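# Seat pet feeder in taped outline, scoop outside

## Task

Put the pet feeder inside the taped outline on the table so that its handle tab lines up with the red notch of the outline and both steel bowls rest level in the feeder's wells. The scoop has to finish lying fully on the table and fully outside the outline. Nothing may count as placed if it stays there only because a gripper is still holding it.

## Robot and tools

Robot: two arms, left_arm and right_arm, each ending in a parallel gripper. Loose objects may get a brief tug or push from outside now and then. Knocking or putting anything off the table fails the job. The arms must not collide or push hard on each other.

Frames. Poses printed in results share one scene frame: origin on the table top midway between the arms, +x out over the table, +z up, and left_arm on the +y side. The names left and right do not mean image sides. Each gripper also has its own axes: fingers point along its +z and close along its y. end_effector_position is the point between the pads, roughly 1 cm short of the fingertips. Printed hand positions can be off, more so at long reach.

The 14-number row. Every moving call uses rows of 14 numbers, each within [-1, 1]: dx, dy, dz, rx, ry, rz, opening for left_arm, then those seven for right_arm. Always send all 14 even if one arm should stay still. dx..rz are an offset in that gripper's own axes, counted from its pose in the latest result that showed it (before any such result in a scene, and for a second call inside one reply, from where it is when the action begins). 1.0 equals 0.6 m for dx, dy, dz and 180 degrees for rotation; rx, ry, rz form one rotation vector. All zeros therefore means go back to that reference pose, not hold. Opening is absolute: +1 fully open (0.094 m), -1 closed.

execute_actions: argument actions, a list holding at most one item. Empty list: just returns the state (LOOK). An item with rows (1 to 15 rows) and steps (up to 15, default 15) runs that many 1/30 s control steps; each row covers one step and the final row repeats. Each row is measured from the same reference pose, not from the row before it. An item with only steps (up to 300) is a wait counted from the previous result. Optional pictures (boolean) turns camera images on or off. A refused call sends nothing.

move: target is one 14-number row as above; speed is in m/s from 0.002 to 0.5 (default 0.25), turning capped at twice that in rad/s. Each gripper follows a straight path toward its target, both paths finishing together, lasting 0.5 to 10 s (cut short at 10 s). Rotation takes the shorter way. Paths ignore obstacles and the other arm; grippers lag, drift, and may overshoot speed near full arm extension. The opening is sent at the start. Faster contact hits harder; aiming further past contact presses harder. Result adds a move: line with the ending (done, off_target, moving, held, fault) and limits: paced means the sent pose was clipped; held means a check blocked steps, after which the arm may jump faster. Each gripper's distance from its target is reported.

wait: seconds from 0 to 10; the robot gets nothing new.

zoom_image: camera (cam_high, cam_low, cam_left_wrist, cam_right_wrist) and region [x0, y0, x1, y1] in that camera's pixels, origin top-left, at most 504 by 504. Image sizes: cam_high and cam_low 504x504, wrist cameras 616x616 (fisheye). Calibration (K, distortion, T_world_to_cam) is supplied and may be slightly off.

finished_scene: scene, the number of the current scene. Replying with no tool call ends everything.

Control details. Each step, the commanded pose is clipped to within 70 mm and 16 degrees of the measured pose, then reached by damped inverse kinematics with position favoured over orientation. After an action the arm continues only to its last clipped pose, so check the result and send the remainder. Friction can leave the gripper up to about 31 mm short, and smaller commands may not move it. The simulation keeps running while you think and write. A Hand target line shows where each gripper is being driven. HELD marks steps whose row was partly or wholly not sent; a pose unreachable line names an arm whose command the clearance check altered. An arm stopped by an object usually keeps pushing until given a new command. Joint ranges (rad): waist -2.618 to 3.054, shoulder 0 to 3.142, elbow 0 to 3.142, wrist pitch -1.571 to 1.571, wrist yaw -1.571 to 1.571, wrist roll -2.094 to 2.094.

Gripping. grip_measured is the measured finger opening on the command scale. To hold something, command about 0.03 below grip_measured for a firm grip, less for a light one. Readings may be off by about 1 mm. Pad force tops out near 50 to 62 N; parts under about 2 mm thick get less.

Heat. Holding loads warms motors. MOTOR HOT appears at 75 °C; at 90 °C that arm halts for 10 s; at 100 °C it goes limp and drops. These appear as OVER-TEMPERATURE FAULT lines. Avoid faults, drops, slams and hard pushes; move smoothly.

Each tool is called after "Request:" as name([rows], argument=value, ...), one row to a line, values as JSON.

## Session

Request:
execute_actions(actions=[])

Scene clock: 0.00 s of 5400.00 s.
left_arm: end_effector_position=(+0.1297, +0.6009, +0.2881) grip_measured=+1.000 end_effector_quat_wxyz=(-0.207, +0.739, -0.638, -0.057) | right_arm: end_effector_position=(+0.3485, +0.1458, +0.2096) grip_measured=+1.000 end_effector_quat_wxyz=(-0.068, +0.409, +0.804, +0.426)
Joint positions: left_arm=[ 1.042  1.772  2.116 -1.486  0.051 -0.48   0.094] | right_arm=[ 0.592  2.019  1.848 -0.598 -0.443  1.807  0.094]
Joint velocities: left_arm=[ 0.007  0.007 -0.017 -0.007  0.051 -0.051  0.   ] | right_arm=[ 0.017  0.012 -0.007 -0.11   0.037 -0.051  0.   ]
Motor temperatures (°C, as the motors report them): left_arm=[27 26 27 24 24 27] | right_arm=[26 28 25 27 26 25]
Hand target (left_arm): +0.130, +0.601, +0.288; -0.207, +0.739, -0.638, -0.057
Hand target (right_arm): +0.349, +0.146, +0.210; -0.068, +0.409, +0.804, +0.426

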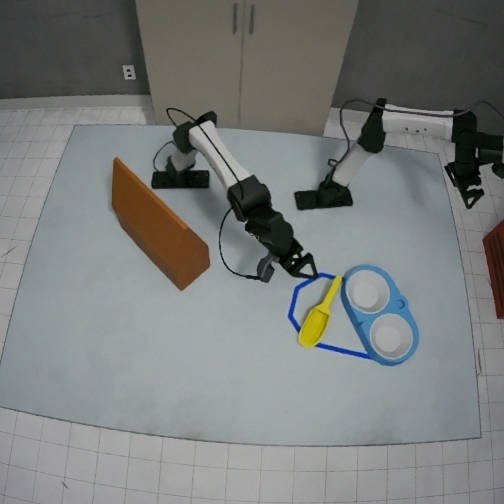

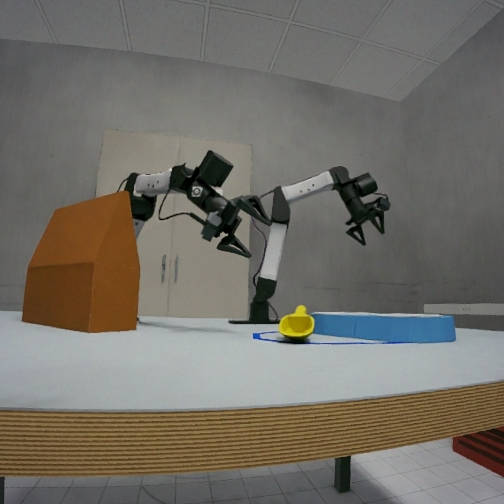

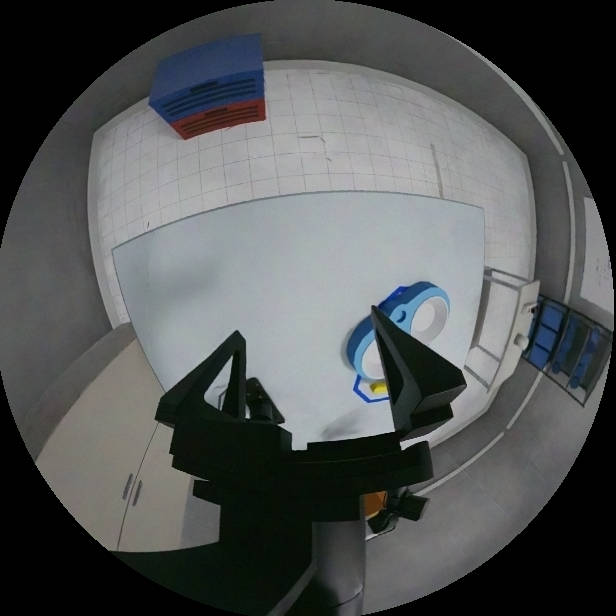

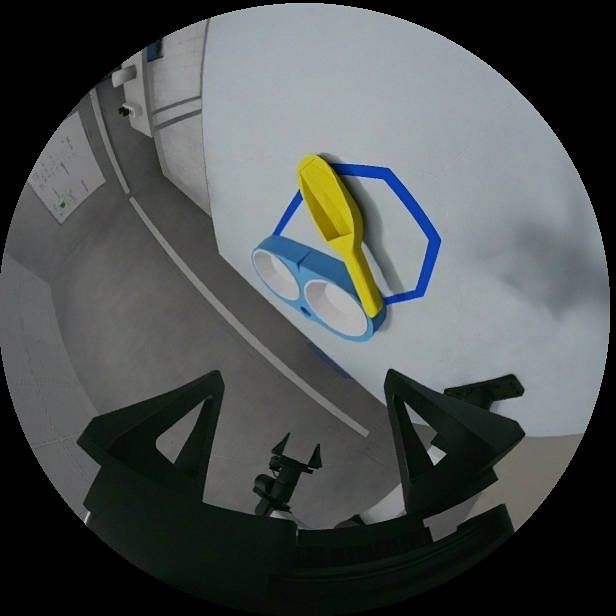

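Request:
zoom_image(camera="cam_high", region=[250, 230, 450, 400])

Request:
zoom_image(camera="cam_low", region=[230, 280, 480, 370])

Region (250, 230, 450, 400) of cam_high's 504x504 image, scaled by 2.520, with more detail than that image has; it fills the top 428 rows of this view, and the rest is white.

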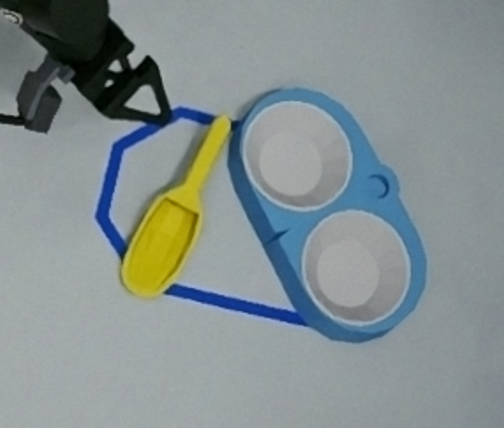

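Region (230, 280, 480, 370) of cam_low's 504x504 image, scaled by 2.016, with more detail than that image has; it fills the top 181 rows of this view, and the rest is white.

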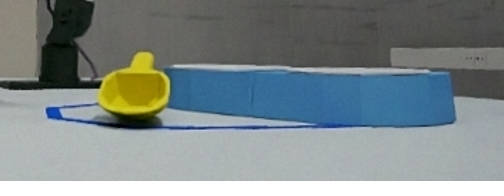

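Request:
move(target=[0,0,0,0.013,0.148,0.423,1, 0,0,0,0.269,-0.101,-0.160,0])

Scene clock: 48.40 s of 5400.00 s.
left_arm: end_effector_position=(+0.1258, +0.5999, +0.2879) grip_measured=+1.000 end_effector_quat_wxyz=(+0.106, -0.191, +0.962, +0.164) | right_arm: end_effector_position=(+0.3506, +0.1438, +0.2080) grip_measured=+0.003 end_effector_quat_wxyz=(+0.119, +0.210, +0.943, +0.227)
Joint positions: left_arm=[ 1.036  1.812  2.185 -1.552  0.019  0.846  0.094] | right_arm=[ 0.708  2.469  2.834 -1.418 -0.039  1.24   0.047]
Joint velocities: left_arm=[-0.022 -0.007 -0.007  0.007 -0.007 -0.051  0.   ] | right_arm=[-0.007  0.007 -0.012 -0.051  0.066 -0.037 -0.001]
Motor temperatures (°C, as the motors report them): left_arm=[27 32 31 27 24 27] | right_arm=[26 45 31 31 26 25]
Hand target (left_arm): +0.130, +0.601, +0.288; +0.103, -0.183, +0.964, +0.163
Hand target (right_arm): +0.349, +0.146, +0.210; +0.126, +0.203, +0.944, +0.226
Off the commanded pose (left_arm): 0.004 m, 23 deg; orientation clipped at the last step of the last action.
Off the commanded pose (right_arm): 0.003 m, 30 deg; orientation clipped at the last step of the last action.
elbow stopped short (right arm): the move would have taken joint 3 (elbow) straighter than the controller allows; a more bent joint 3 avoids this.
joint sent to its limit (left arm) — the command would take joint 4 (wrist pitch) past its lower limit, so that joint was sent only as far as its limit.
After step 90, 41.63 s passed at rest.
move: off_target (left_arm, right_arm); limits=paced
camera_calibration (this result's frames):
cam_left_wrist: T_world_to_cam=[[0.153538, -0.926328, -0.344009, 0.634618], [-0.796025, -0.322217, 0.512367, 0.161499], [-0.585465, 0.195172, -0.786853, 0.314381], [0, 0, 0, 1]] pos_world=[0.215178, 0.578544, 0.38294]
cam_right_wrist: T_world_to_cam=[[-0.347868, -0.795415, -0.49629, 0.337093], [-0.935997, 0.264255, 0.232548, 0.283087], [-0.053825, 0.545422, -0.836432, 0.209413], [0, 0, 0, 1]] pos_world=[0.393504, 0.0791036, 0.276624]

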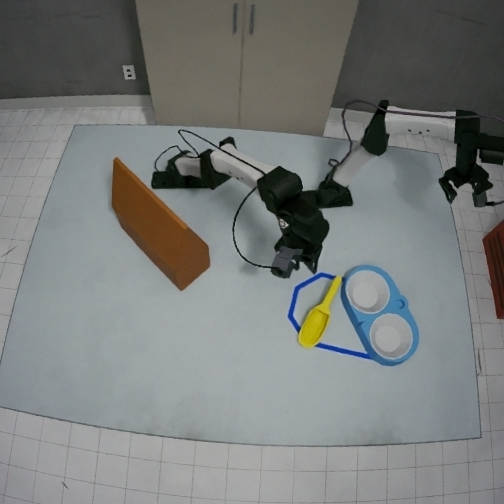

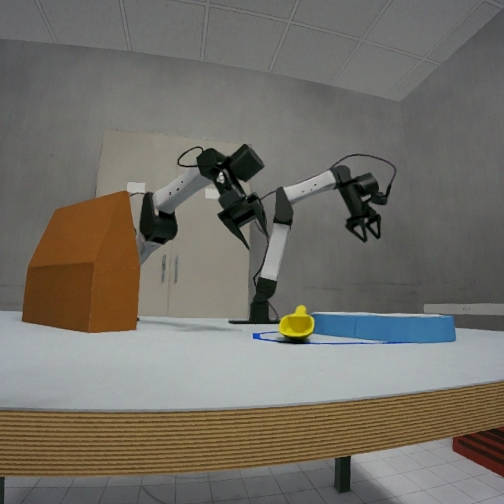

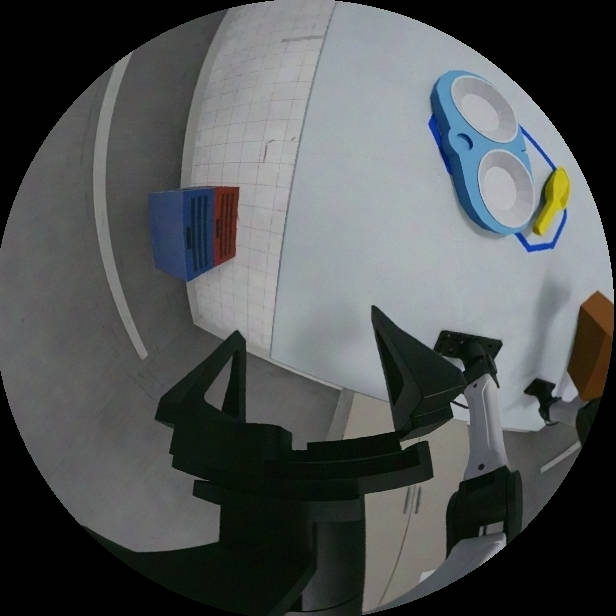

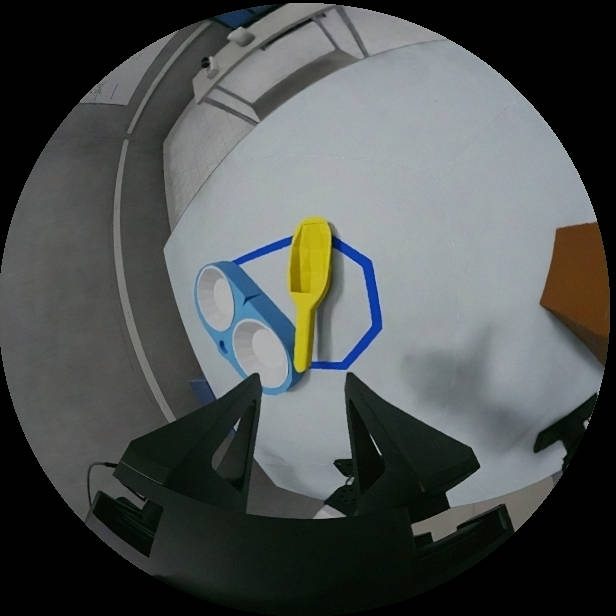

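Request:
move(target=[-0.131,-0.778,0.055,0.161,-0.057,0.224,0, 0.203,-0.49,-0.47,0,0,0,0], speed=0.2)

Scene clock: 72.13 s of 5400.00 s.
left_arm: end_effector_position=(+0.3868, +0.2371, +0.1435) grip_measured=+0.001 end_effector_quat_wxyz=(+0.154, +0.197, +0.968, -0.023) | right_arm: end_effector_position=(+0.0498, -0.1408, +0.2960) grip_measured=+0.003 end_effector_quat_wxyz=(+0.133, +0.202, +0.929, +0.281)
Joint positions: left_arm=[-0.156  1.742  1.518 -1.057  0.119  0.434  0.047] | right_arm=[ 0.896  0.794  1.423 -1.568  0.037  1.394  0.047]
Joint velocities: left_arm=[ 0.002  0.002 -0.002 -0.037 -0.007 -0.081  0.002] | right_arm=[-0.002 -0.002  0.007  0.051 -0.037  0.022 -0.001]
Motor temperatures (°C, as the motors report them): left_arm=[27 32 33 27 24 27] | right_arm=[26 49 32 31 26 25]
Hand target (left_arm): +0.394, +0.234, +0.147; +0.166, +0.197, +0.966, -0.025
Hand target (right_arm): +0.049, -0.143, +0.290; +0.131, +0.204, +0.931, +0.272
Off the commanded pose (left_arm): 0.010 m, 2 deg.
Off the commanded pose (right_arm): 0.005 m, 7 deg.
joint sent to its limit (right arm) — the command would take joint 4 (wrist pitch) past its lower limit, so that joint was sent only as far as its limit.
After step 90, 17.73 s passed at rest.
move: off_target (right_arm)
camera_calibration (this result's frames):
cam_left_wrist: T_world_to_cam=[[-0.600591, -0.792358, -0.107048, 0.434739], [-0.73769, 0.497491, 0.456418, 0.117425], [-0.308391, 0.353088, -0.883303, 0.293611], [0, 0, 0, 1]] pos_world=[0.438271, 0.18238, 0.252291]
cam_right_wrist: T_world_to_cam=[[-0.304478, -0.746412, -0.591745, 0.0827333], [-0.95234, 0.22648, 0.204343, 0.060128], [-0.0185059, 0.625761, -0.779796, 0.414831], [0, 0, 0, 1]] pos_world=[0.0901295, -0.21145, 0.360154]

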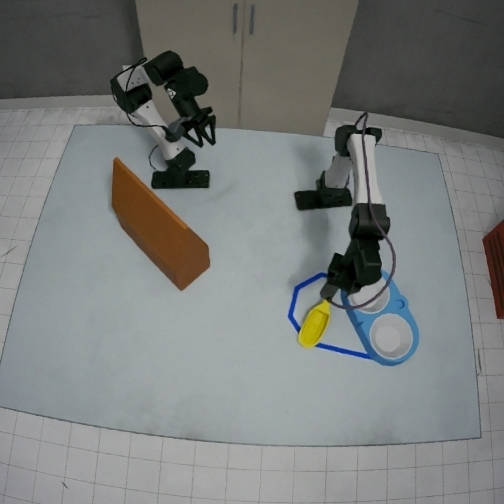

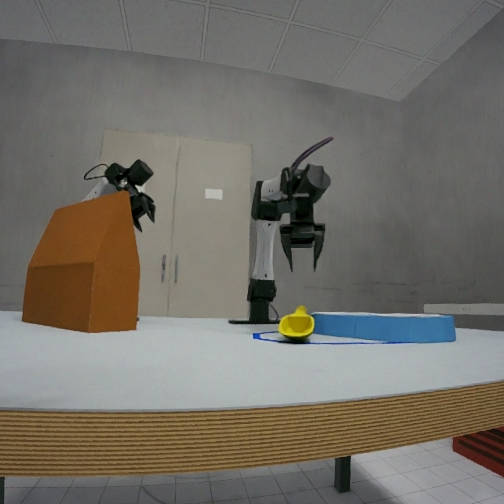

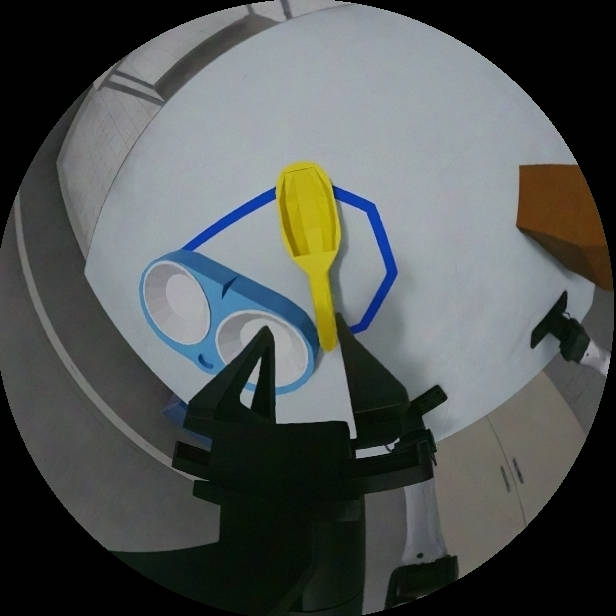

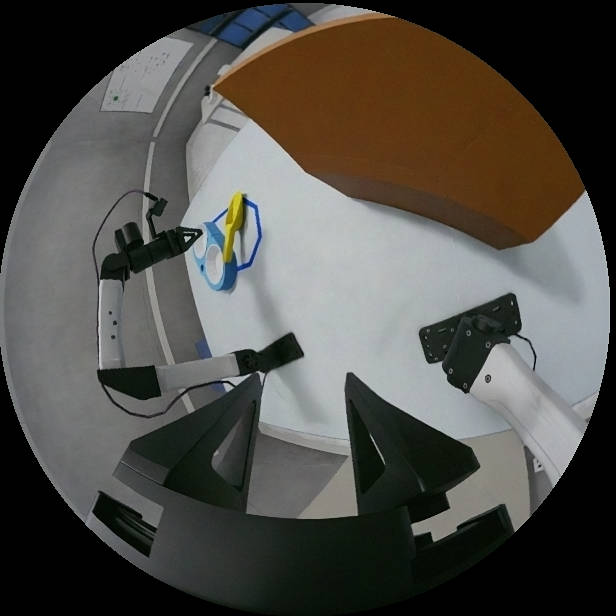

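Request:
move(target=[-0.01,-0.035,0.085,0,0,0,0, 0,0,0,0,0,0,0], speed=0.1)

Scene clock: 78.43 s of 5400.00 s.
left_arm: end_effector_position=(+0.4006, +0.2129, +0.1068) grip_measured=+0.001 end_effector_quat_wxyz=(+0.163, +0.197, +0.966, -0.022) | right_arm: end_effector_position=(+0.0498, -0.1408, +0.2960) grip_measured=+0.003 end_effector_quat_wxyz=(+0.133, +0.202, +0.929, +0.281)
Joint positions: left_arm=[-0.226  1.784  1.417 -0.889  0.1    0.366  0.047] | right_arm=[ 0.896  0.794  1.423 -1.568  0.038  1.395  0.047]
Joint velocities: left_arm=[-0.002 -0.002 -0.022 -0.022 -0.007  0.051  0.   ] | right_arm=[-0.007  0.017 -0.002 -0.066  0.066 -0.037 -0.001]
Motor temperatures (°C, as the motors report them): left_arm=[27 32 34 27 24 27] | right_arm=[26 46 32 31 26 25]
Hand target (left_arm): +0.399, +0.210, +0.097; +0.154, +0.197, +0.968, -0.022
Hand target (right_arm): +0.050, -0.141, +0.296; +0.133, +0.202, +0.929, +0.281
Off the commanded pose (left_arm): 0.011 m, 1 deg.
Off the commanded pose (right_arm): 0.000 m, 0 deg.
After step 90, 2.20 s passed at rest.
move: off_target (left_arm)
camera_calibration (this result's frames):
cam_left_wrist: T_world_to_cam=[[-0.598994, -0.792271, -0.116245, 0.420234], [-0.745305, 0.498529, 0.442707, 0.160702], [-0.292793, 0.351817, -0.889099, 0.268709], [0, 0, 0, 1]] pos_world=[0.450166, 0.158288, 0.216615]
cam_right_wrist: T_world_to_cam=[[-0.305501, -0.745919, -0.591839, 0.0828707], [-0.952021, 0.227524, 0.204665, 0.0602231], [-0.0180059, 0.625969, -0.77964, 0.414816], [0, 0, 0, 1]] pos_world=[0.0901199, -0.211549, 0.360128]

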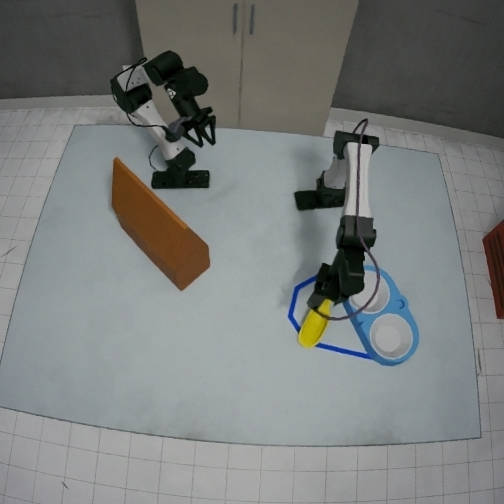

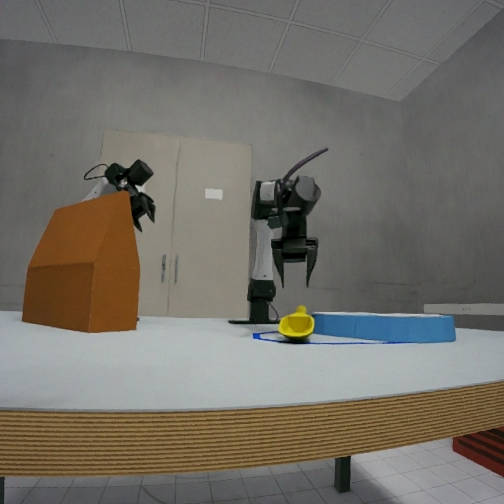

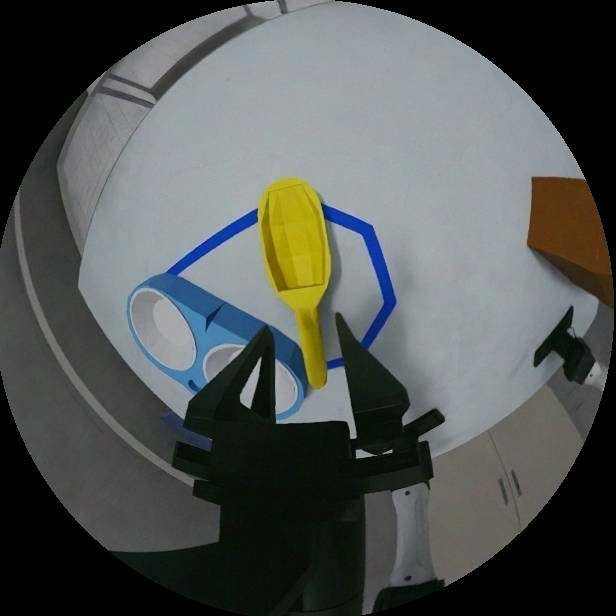

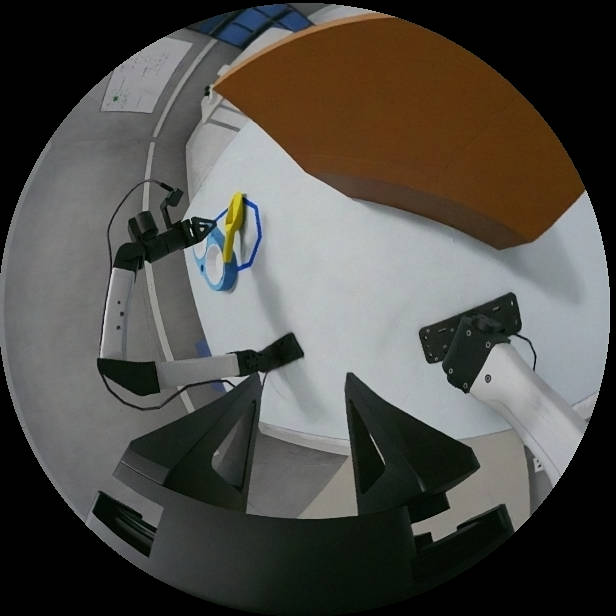

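Request:
move(target=[0.087,0.007,0.097,0,0,0,0, 0,0,0,0,0,0,0], speed=0.06)

Scene clock: 91.00 s of 5400.00 s.
left_arm: end_effector_position=(+0.3766, +0.2266, +0.0365) grip_measured=+0.001 end_effector_quat_wxyz=(+0.160, +0.198, +0.967, -0.020) | right_arm: end_effector_position=(+0.0498, -0.1408, +0.2960) grip_measured=+0.003 end_effector_quat_wxyz=(+0.133, +0.202, +0.929, +0.281)
Joint positions: left_arm=[-0.188  1.773  1.116 -0.608  0.107  0.406  0.047] | right_arm=[ 0.896  0.794  1.423 -1.568  0.038  1.395  0.047]
Joint velocities: left_arm=[ 0.007  0.017  0.002  0.007  0.007 -0.037  0.   ] | right_arm=[ 0.007 -0.012  0.007  0.007 -0.037 -0.037 -0.   ]
Motor temperatures (°C, as the motors report them): left_arm=[27 33 33 27 24 27] | right_arm=[26 41 31 32 26 25]
Hand target (left_arm): +0.374, +0.229, +0.035; +0.163, +0.197, +0.966, -0.022
Hand target (right_arm): +0.050, -0.141, +0.296; +0.133, +0.202, +0.929, +0.281
Off the commanded pose (left_arm): 0.004 m, 0 deg.
Off the commanded pose (right_arm): 0.000 m, 0 deg.
After step 90, 7.77 s passed at rest.
move: done
camera_calibration (this result's frames):
cam_left_wrist: T_world_to_cam=[[-0.600834, -0.790711, -0.11737, 0.408961], [-0.742124, 0.497192, 0.449502, 0.165963], [-0.297071, 0.357179, -0.885535, 0.194625], [0, 0, 0, 1]] pos_world=[0.4267, 0.171339, 0.145746]
cam_right_wrist: T_world_to_cam=[[-0.305501, -0.745919, -0.591839, 0.0828707], [-0.952021, 0.227524, 0.204665, 0.0602231], [-0.0180059, 0.625969, -0.77964, 0.414816], [0, 0, 0, 1]] pos_world=[0.0901199, -0.211549, 0.360128]

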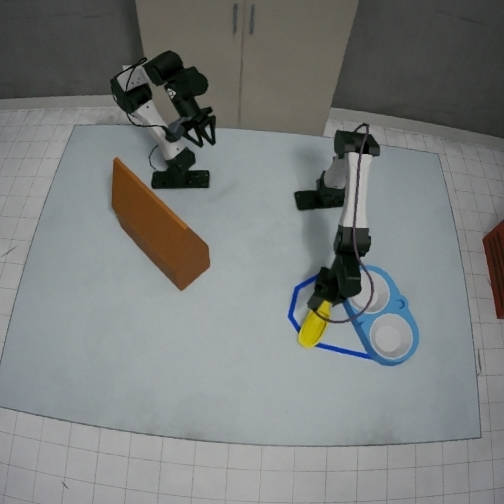

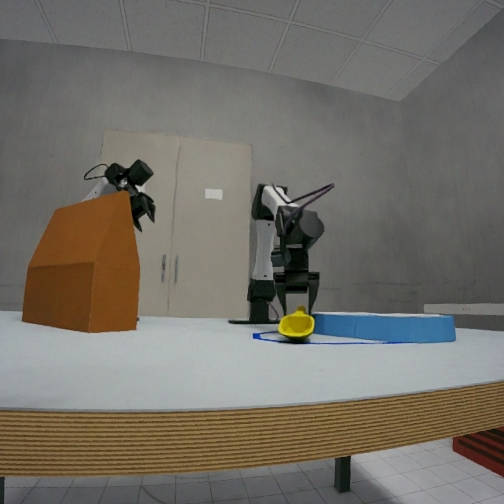

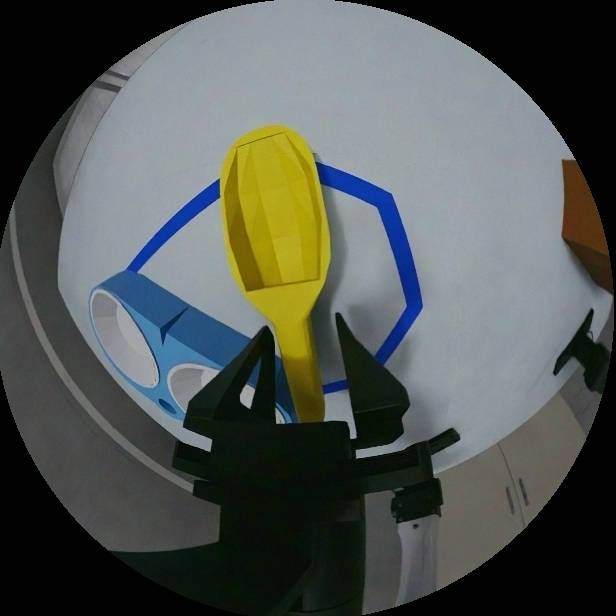

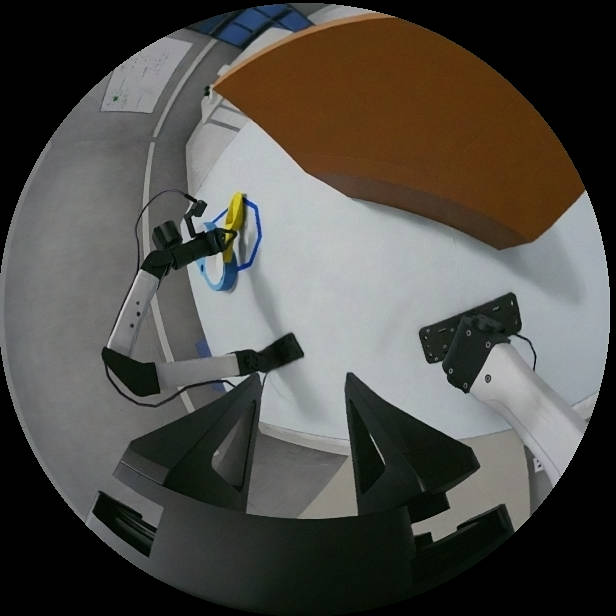

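Request:
move(target=[0,0,0,0,0,0,-0.7, 0,0,0,0,0,0,0])

Scene clock: 94.23 s of 5400.00 s.
left_arm: end_effector_position=(+0.3770, +0.2267, +0.0366) grip_measured=-0.546 end_effector_quat_wxyz=(+0.161, +0.198, +0.967, -0.019) | right_arm: end_effector_position=(+0.0498, -0.1408, +0.2960) grip_measured=+0.003 end_effector_quat_wxyz=(+0.133, +0.202, +0.929, +0.281)
Joint positions: left_arm=[-0.188  1.773  1.116 -0.607  0.106  0.406  0.021] | right_arm=[ 0.896  0.794  1.423 -1.568  0.038  1.395  0.047]
Joint velocities: left_arm=[ 0.007  0.002 -0.012 -0.081  0.037  0.037 -0.001] | right_arm=[-0.002 -0.007  0.007 -0.037 -0.037 -0.095 -0.   ]
Motor temperatures (°C, as the motors report them): left_arm=[27 34 33 27 24 27] | right_arm=[26 40 31 32 26 25]
Hand target (left_arm): +0.377, +0.227, +0.037; +0.160, +0.198, +0.967, -0.020
Hand target (right_arm): +0.050, -0.141, +0.296; +0.133, +0.202, +0.929, +0.281
Off the commanded pose (left_arm): 0.000 m, 0 deg.
Off the commanded pose (right_arm): 0.000 m, 0 deg.
move: done
camera_calibration (this result's frames):
cam_left_wrist: T_world_to_cam=[[-0.600563, -0.790734, -0.118591, 0.409193], [-0.742863, 0.496932, 0.448568, 0.166517], [-0.295766, 0.35749, -0.885846, 0.194248], [0, 0, 0, 1]] pos_world=[0.426898, 0.171373, 0.145907]
cam_right_wrist: T_world_to_cam=[[-0.305501, -0.745919, -0.591839, 0.0828707], [-0.952021, 0.227524, 0.204665, 0.0602231], [-0.0180059, 0.625969, -0.77964, 0.414816], [0, 0, 0, 1]] pos_world=[0.0901199, -0.211549, 0.360128]

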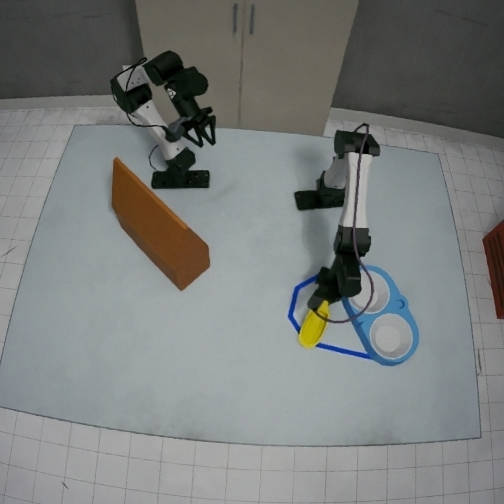

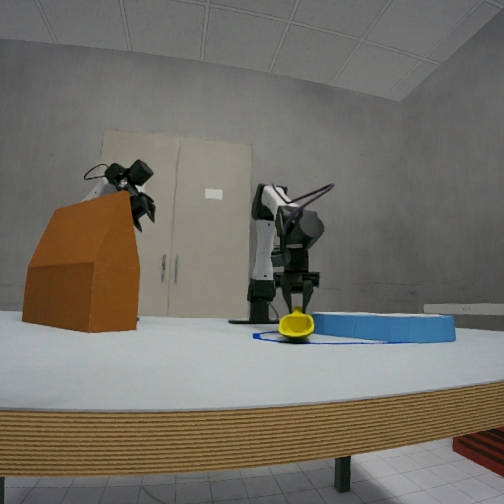

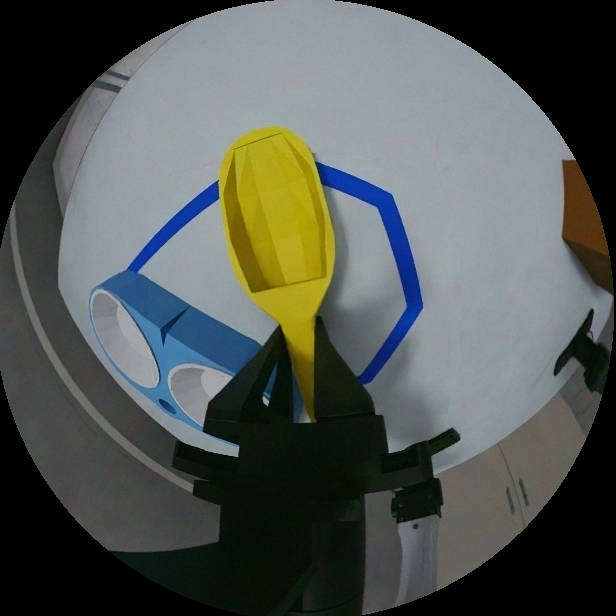

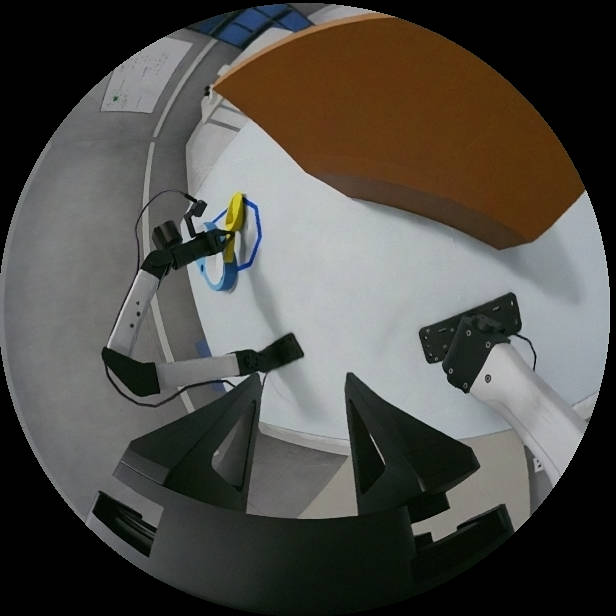

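Request:
move(target=[-0.01,-0.35,-0.03,0,0,0,-0.6, 0,0,0,0,0,0,0], speed=0.12)

Scene clock: 102.40 s of 5400.00 s.
left_arm: end_effector_position=(+0.2949, +0.0379, +0.0489) grip_measured=-0.546 end_effector_quat_wxyz=(+0.160, +0.202, +0.966, -0.016) | right_arm: end_effector_position=(+0.0498, -0.1408, +0.2960) grip_measured=+0.003 end_effector_quat_wxyz=(+0.133, +0.202, +0.929, +0.281)
Joint positions: left_arm=[-0.852  1.681  1.062 -0.646 -0.106 -0.218  0.021] | right_arm=[ 0.896  0.794  1.423 -1.568  0.038  1.395  0.047]
Joint velocities: left_arm=[-0.017  0.002  0.017 -0.11   0.051  0.007 -0.   ] | right_arm=[-0.012  0.002 -0.002 -0.022 -0.037  0.051 -0.001]
Motor temperatures (°C, as the motors report them): left_arm=[27 34 34 27 24 27] | right_arm=[26 38 31 32 26 25]
Hand target (left_arm): +0.299, +0.034, +0.050; +0.162, +0.200, +0.966, -0.013
Hand target (right_arm): +0.050, -0.141, +0.296; +0.133, +0.202, +0.929, +0.281
Off the commanded pose (left_arm): 0.005 m, 1 deg.
Off the commanded pose (right_arm): 0.000 m, 0 deg.
After step 90, 2.87 s passed at rest.
move: done
camera_calibration (this result's frames):
cam_left_wrist: T_world_to_cam=[[-0.605691, -0.785896, -0.124523, 0.213627], [-0.739594, 0.498323, 0.45241, 0.192658], [-0.293494, 0.366117, -0.883074, 0.247207], [0, 0, 0, 1]] pos_world=[0.344435, -0.018624, 0.157743]
cam_right_wrist: T_world_to_cam=[[-0.305501, -0.745919, -0.591839, 0.0828707], [-0.952021, 0.227524, 0.204665, 0.0602231], [-0.0180059, 0.625969, -0.77964, 0.414816], [0, 0, 0, 1]] pos_world=[0.0901199, -0.211549, 0.360128]

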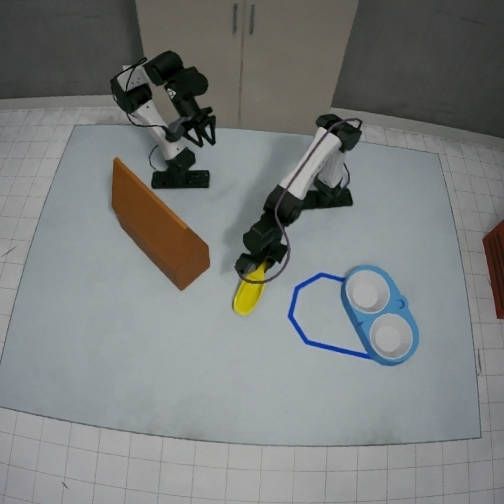

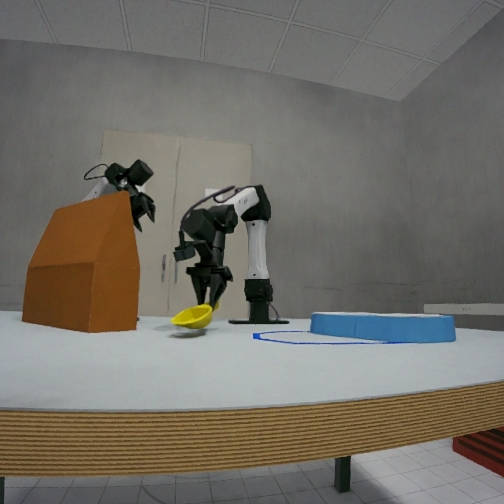

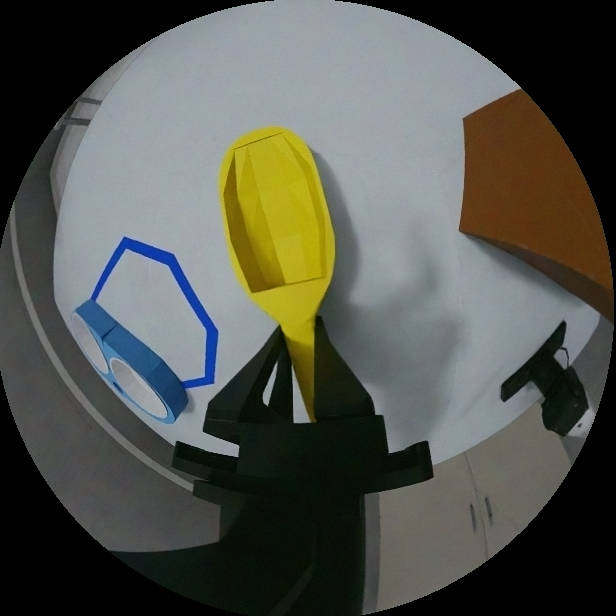

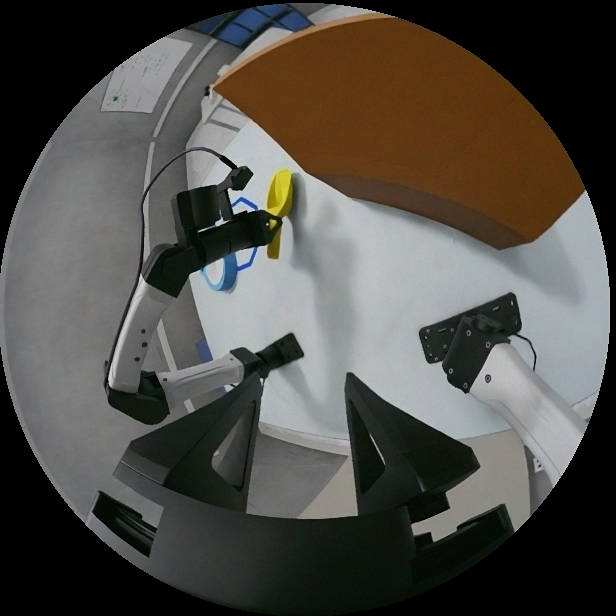

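Request:
move(target=[0.01,0,0.03,0,0,0,-0.6, 0,0,0,0,0,0,0], speed=0.03)

Request:
move(target=[0,0,0,0,0,0,0, 0,0,0,0,0,0,0])

Request:
move(target=[-0.055,0,-0.17,0,0,0,0, 0,0,0,0,0,0,0], speed=0.15)

Scene clock: 111.30 s of 5400.00 s.
left_arm: end_effector_position=(+0.2961, +0.0372, +0.0385) grip_measured=-0.546 end_effector_quat_wxyz=(+0.163, +0.201, +0.966, -0.017) | right_arm: end_effector_position=(+0.0498, -0.1408, +0.2960) grip_measured=+0.003 end_effector_quat_wxyz=(+0.133, +0.202, +0.929, +0.281)
Joint positions: left_arm=[-0.852  1.697  1.032 -0.594 -0.107 -0.22   0.021] | right_arm=[ 0.896  0.794  1.423 -1.568  0.038  1.395  0.047]
Joint velocities: left_arm=[-0.002  0.002 -0.022 -0.007  0.051  0.066  0.   ] | right_arm=[ 0.007 -0.017  0.002 -0.022  0.022  0.022  0.   ]
Motor temperatures (°C, as the motors report them): left_arm=[27 34 34 27 24 27] | right_arm=[26 36 31 32 26 25]
Hand target (left_arm): +0.295, +0.039, +0.030; +0.160, +0.202, +0.966, -0.016
Hand target (right_arm): +0.050, -0.141, +0.296; +0.133, +0.202, +0.929, +0.281
Off the commanded pose (left_arm): 0.009 m, 0 deg.
Off the commanded pose (right_arm): 0.000 m, 0 deg.
After step 90, 4.97 s passed at rest.
move: done
camera_calibration (this result's frames):
cam_left_wrist: T_world_to_cam=[[-0.602935, -0.787939, -0.124982, 0.211821], [-0.743641, 0.498341, 0.445707, 0.200017], [-0.288907, 0.361674, -0.886411, 0.237569], [0, 0, 0, 1]] pos_world=[0.34509, -0.0186973, 0.147909]
cam_right_wrist: T_world_to_cam=[[-0.305501, -0.745919, -0.591839, 0.0828707], [-0.952021, 0.227524, 0.204665, 0.0602231], [-0.0180059, 0.625969, -0.77964, 0.414816], [0, 0, 0, 1]] pos_world=[0.0901199, -0.211549, 0.360128]

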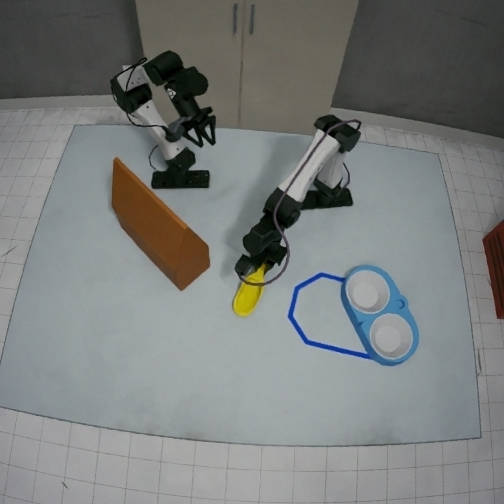

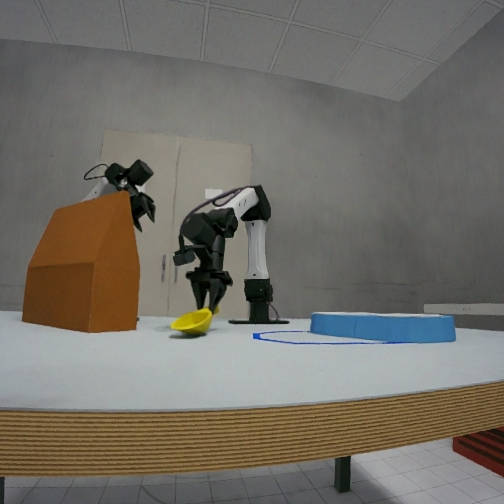

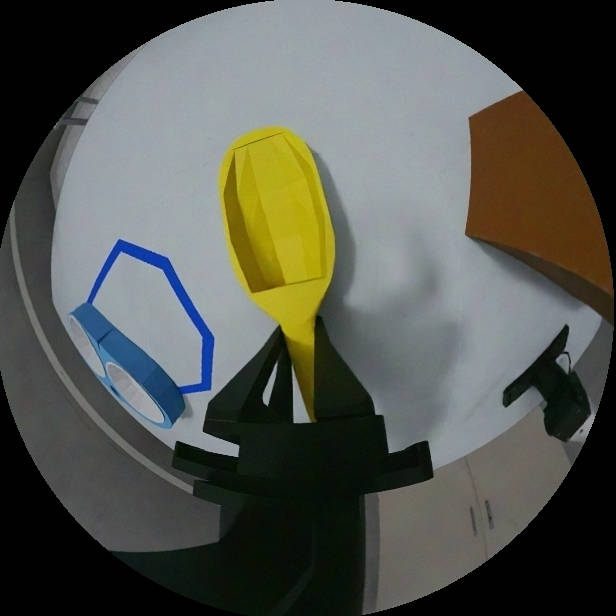

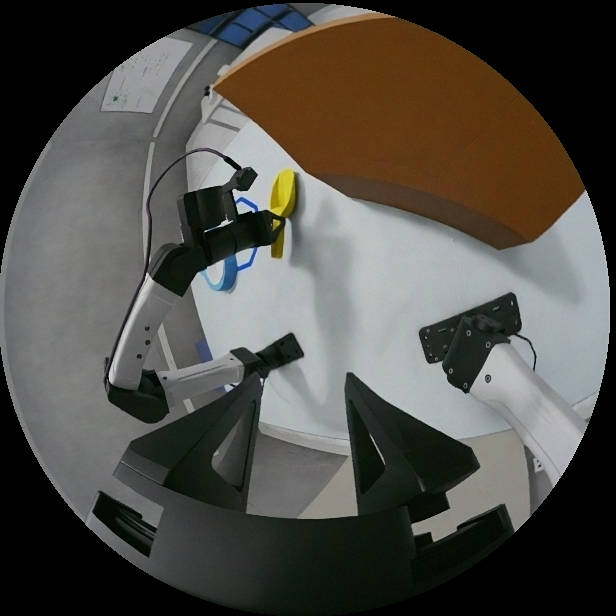

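Scene clock: 111.80 s of 5400.00 s.
left_arm: end_effector_position=(+0.2961, +0.0371, +0.0386) grip_measured=-0.001 end_effector_quat_wxyz=(+0.163, +0.201, +0.966, -0.017) | right_arm: end_effector_position=(+0.0498, -0.1408, +0.2960) grip_measured=+0.003 end_effector_quat_wxyz=(+0.133, +0.202, +0.929, +0.281)
Joint positions: left_arm=[-0.852  1.697  1.032 -0.594 -0.107 -0.22   0.047] | right_arm=[ 0.896  0.794  1.423 -1.568  0.038  1.395  0.047]
Joint velocities: left_arm=[-0.012 -0.007 -0.012 -0.051  0.022 -0.051  0.   ] | right_arm=[ 0.007 -0.007  0.017  0.007  0.081 -0.051 -0.   ]
Motor temperatures (°C, as the motors report them): left_arm=[27 34 34 27 24 27] | right_arm=[26 36 31 32 26 25]
Hand target (left_arm): +0.296, +0.037, +0.039; +0.163, +0.201, +0.966, -0.017
Hand target (right_arm): +0.050, -0.141, +0.296; +0.133, +0.202, +0.929, +0.281
Off the commanded pose (left_arm): 0.000 m, 0 deg.
Off the commanded pose (right_arm): 0.000 m, 0 deg.
move: done
camera_calibration (this result's frames):
cam_left_wrist: T_world_to_cam=[[-0.602897, -0.787968, -0.124985, 0.211815], [-0.743777, 0.498443, 0.445366, 0.200133], [-0.288637, 0.361471, -0.886582, 0.237568], [0, 0, 0, 1]] pos_world=[0.345128, -0.0187257, 0.147965]
cam_right_wrist: T_world_to_cam=[[-0.305501, -0.745919, -0.591839, 0.0828707], [-0.952021, 0.227524, 0.204665, 0.0602231], [-0.0180059, 0.625969, -0.77964, 0.414816], [0, 0, 0, 1]] pos_world=[0.0901199, -0.211549, 0.360128]

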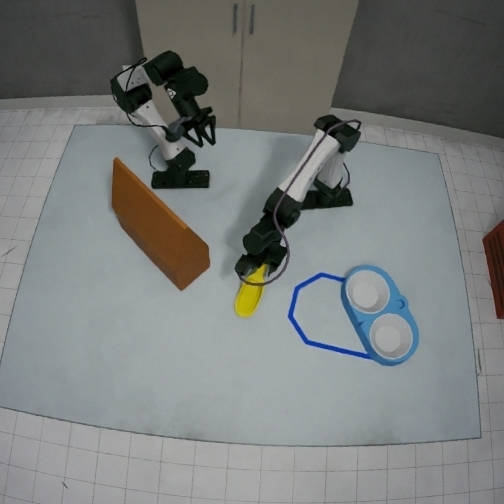

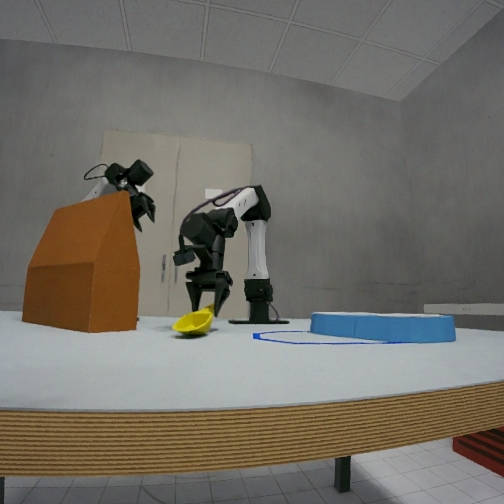

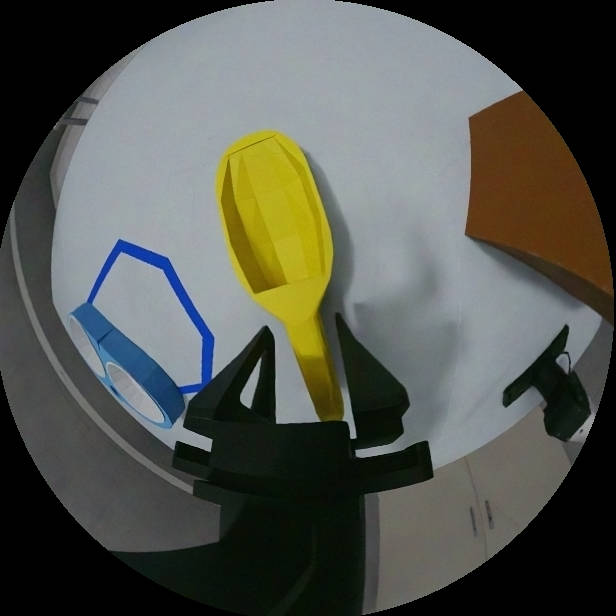

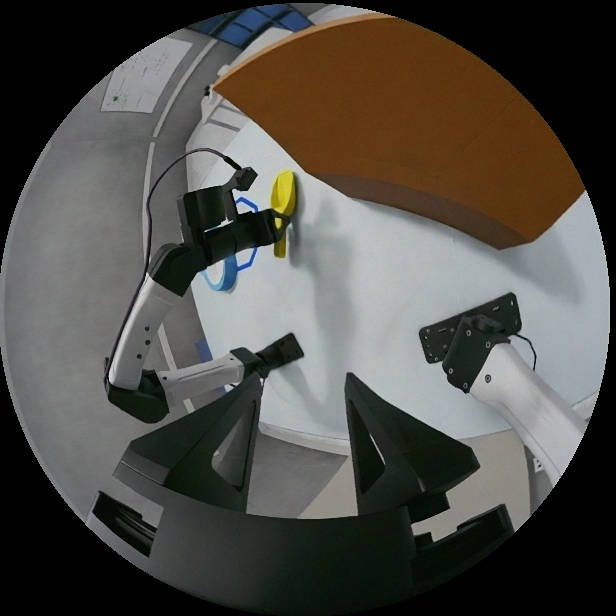

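Scene clock: 113.17 s of 5400.00 s.
left_arm: end_effector_position=(+0.2952, +0.0379, +0.1388) grip_measured=-0.001 end_effector_quat_wxyz=(+0.158, +0.200, +0.967, -0.015) | right_arm: end_effector_position=(+0.0498, -0.1408, +0.2960) grip_measured=+0.003 end_effector_quat_wxyz=(+0.133, +0.202, +0.929, +0.281)
Joint positions: left_arm=[-0.852  1.617  1.359 -1.011 -0.107 -0.222  0.047] | right_arm=[ 0.896  0.794  1.423 -1.568  0.038  1.395  0.047]
Joint velocities: left_arm=[ 0.002  0.002 -0.017 -0.007  0.037 -0.081  0.   ] | right_arm=[-0.007 -0.007 -0.007 -0.037  0.022 -0.037  0.001]
Motor temperatures (°C, as the motors report them): left_arm=[27 34 35 27 24 27] | right_arm=[26 36 31 32 26 25]
Hand target (left_arm): +0.294, +0.035, +0.145; +0.163, +0.201, +0.966, -0.017
Hand target (right_arm): +0.050, -0.141, +0.296; +0.133, +0.202, +0.929, +0.281
Off the commanded pose (left_arm): 0.008 m, 1 deg.
Off the commanded pose (right_arm): 0.000 m, 0 deg.
move: done
camera_calibration (this result's frames):
cam_left_wrist: T_world_to_cam=[[-0.602596, -0.788299, -0.124345, 0.224164], [-0.740616, 0.494362, 0.455076, 0.152281], [-0.297265, 0.366319, -0.881728, 0.327533], [0, 0, 0, 1]] pos_world=[0.345226, -0.0185556, 0.247369]
cam_right_wrist: T_world_to_cam=[[-0.305501, -0.745919, -0.591839, 0.0828707], [-0.952021, 0.227524, 0.204665, 0.0602231], [-0.0180059, 0.625969, -0.77964, 0.414816], [0, 0, 0, 1]] pos_world=[0.0901199, -0.211549, 0.360128]

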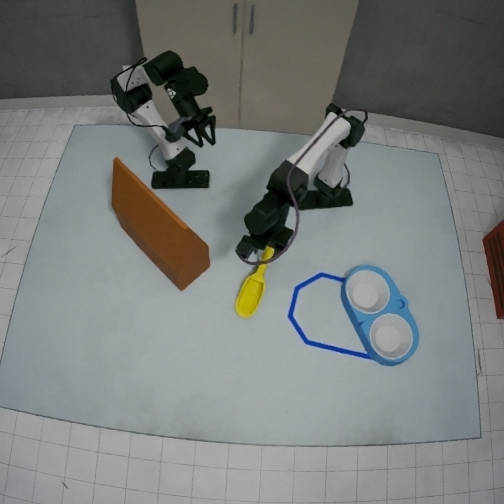

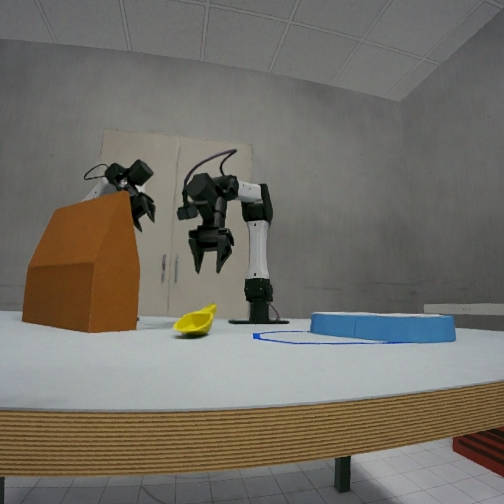

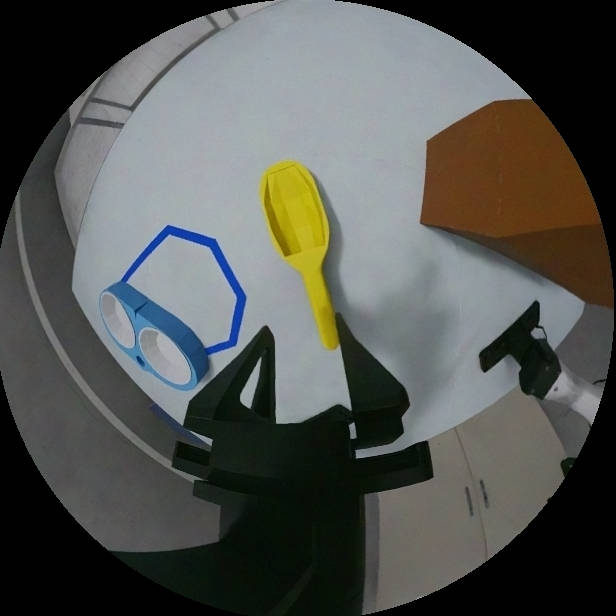

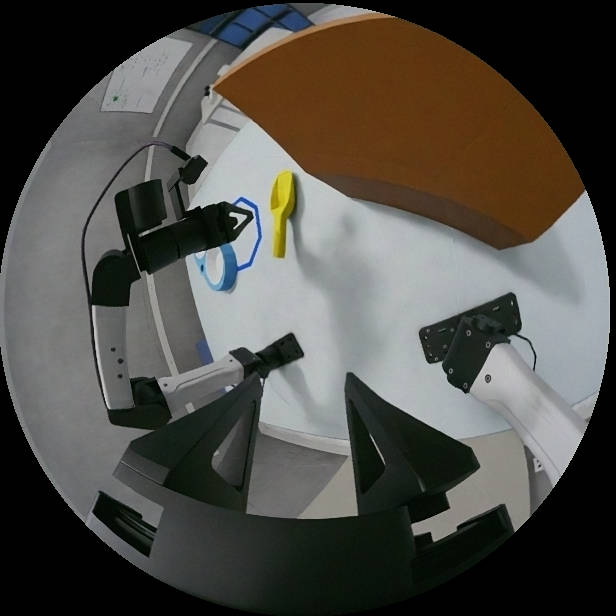

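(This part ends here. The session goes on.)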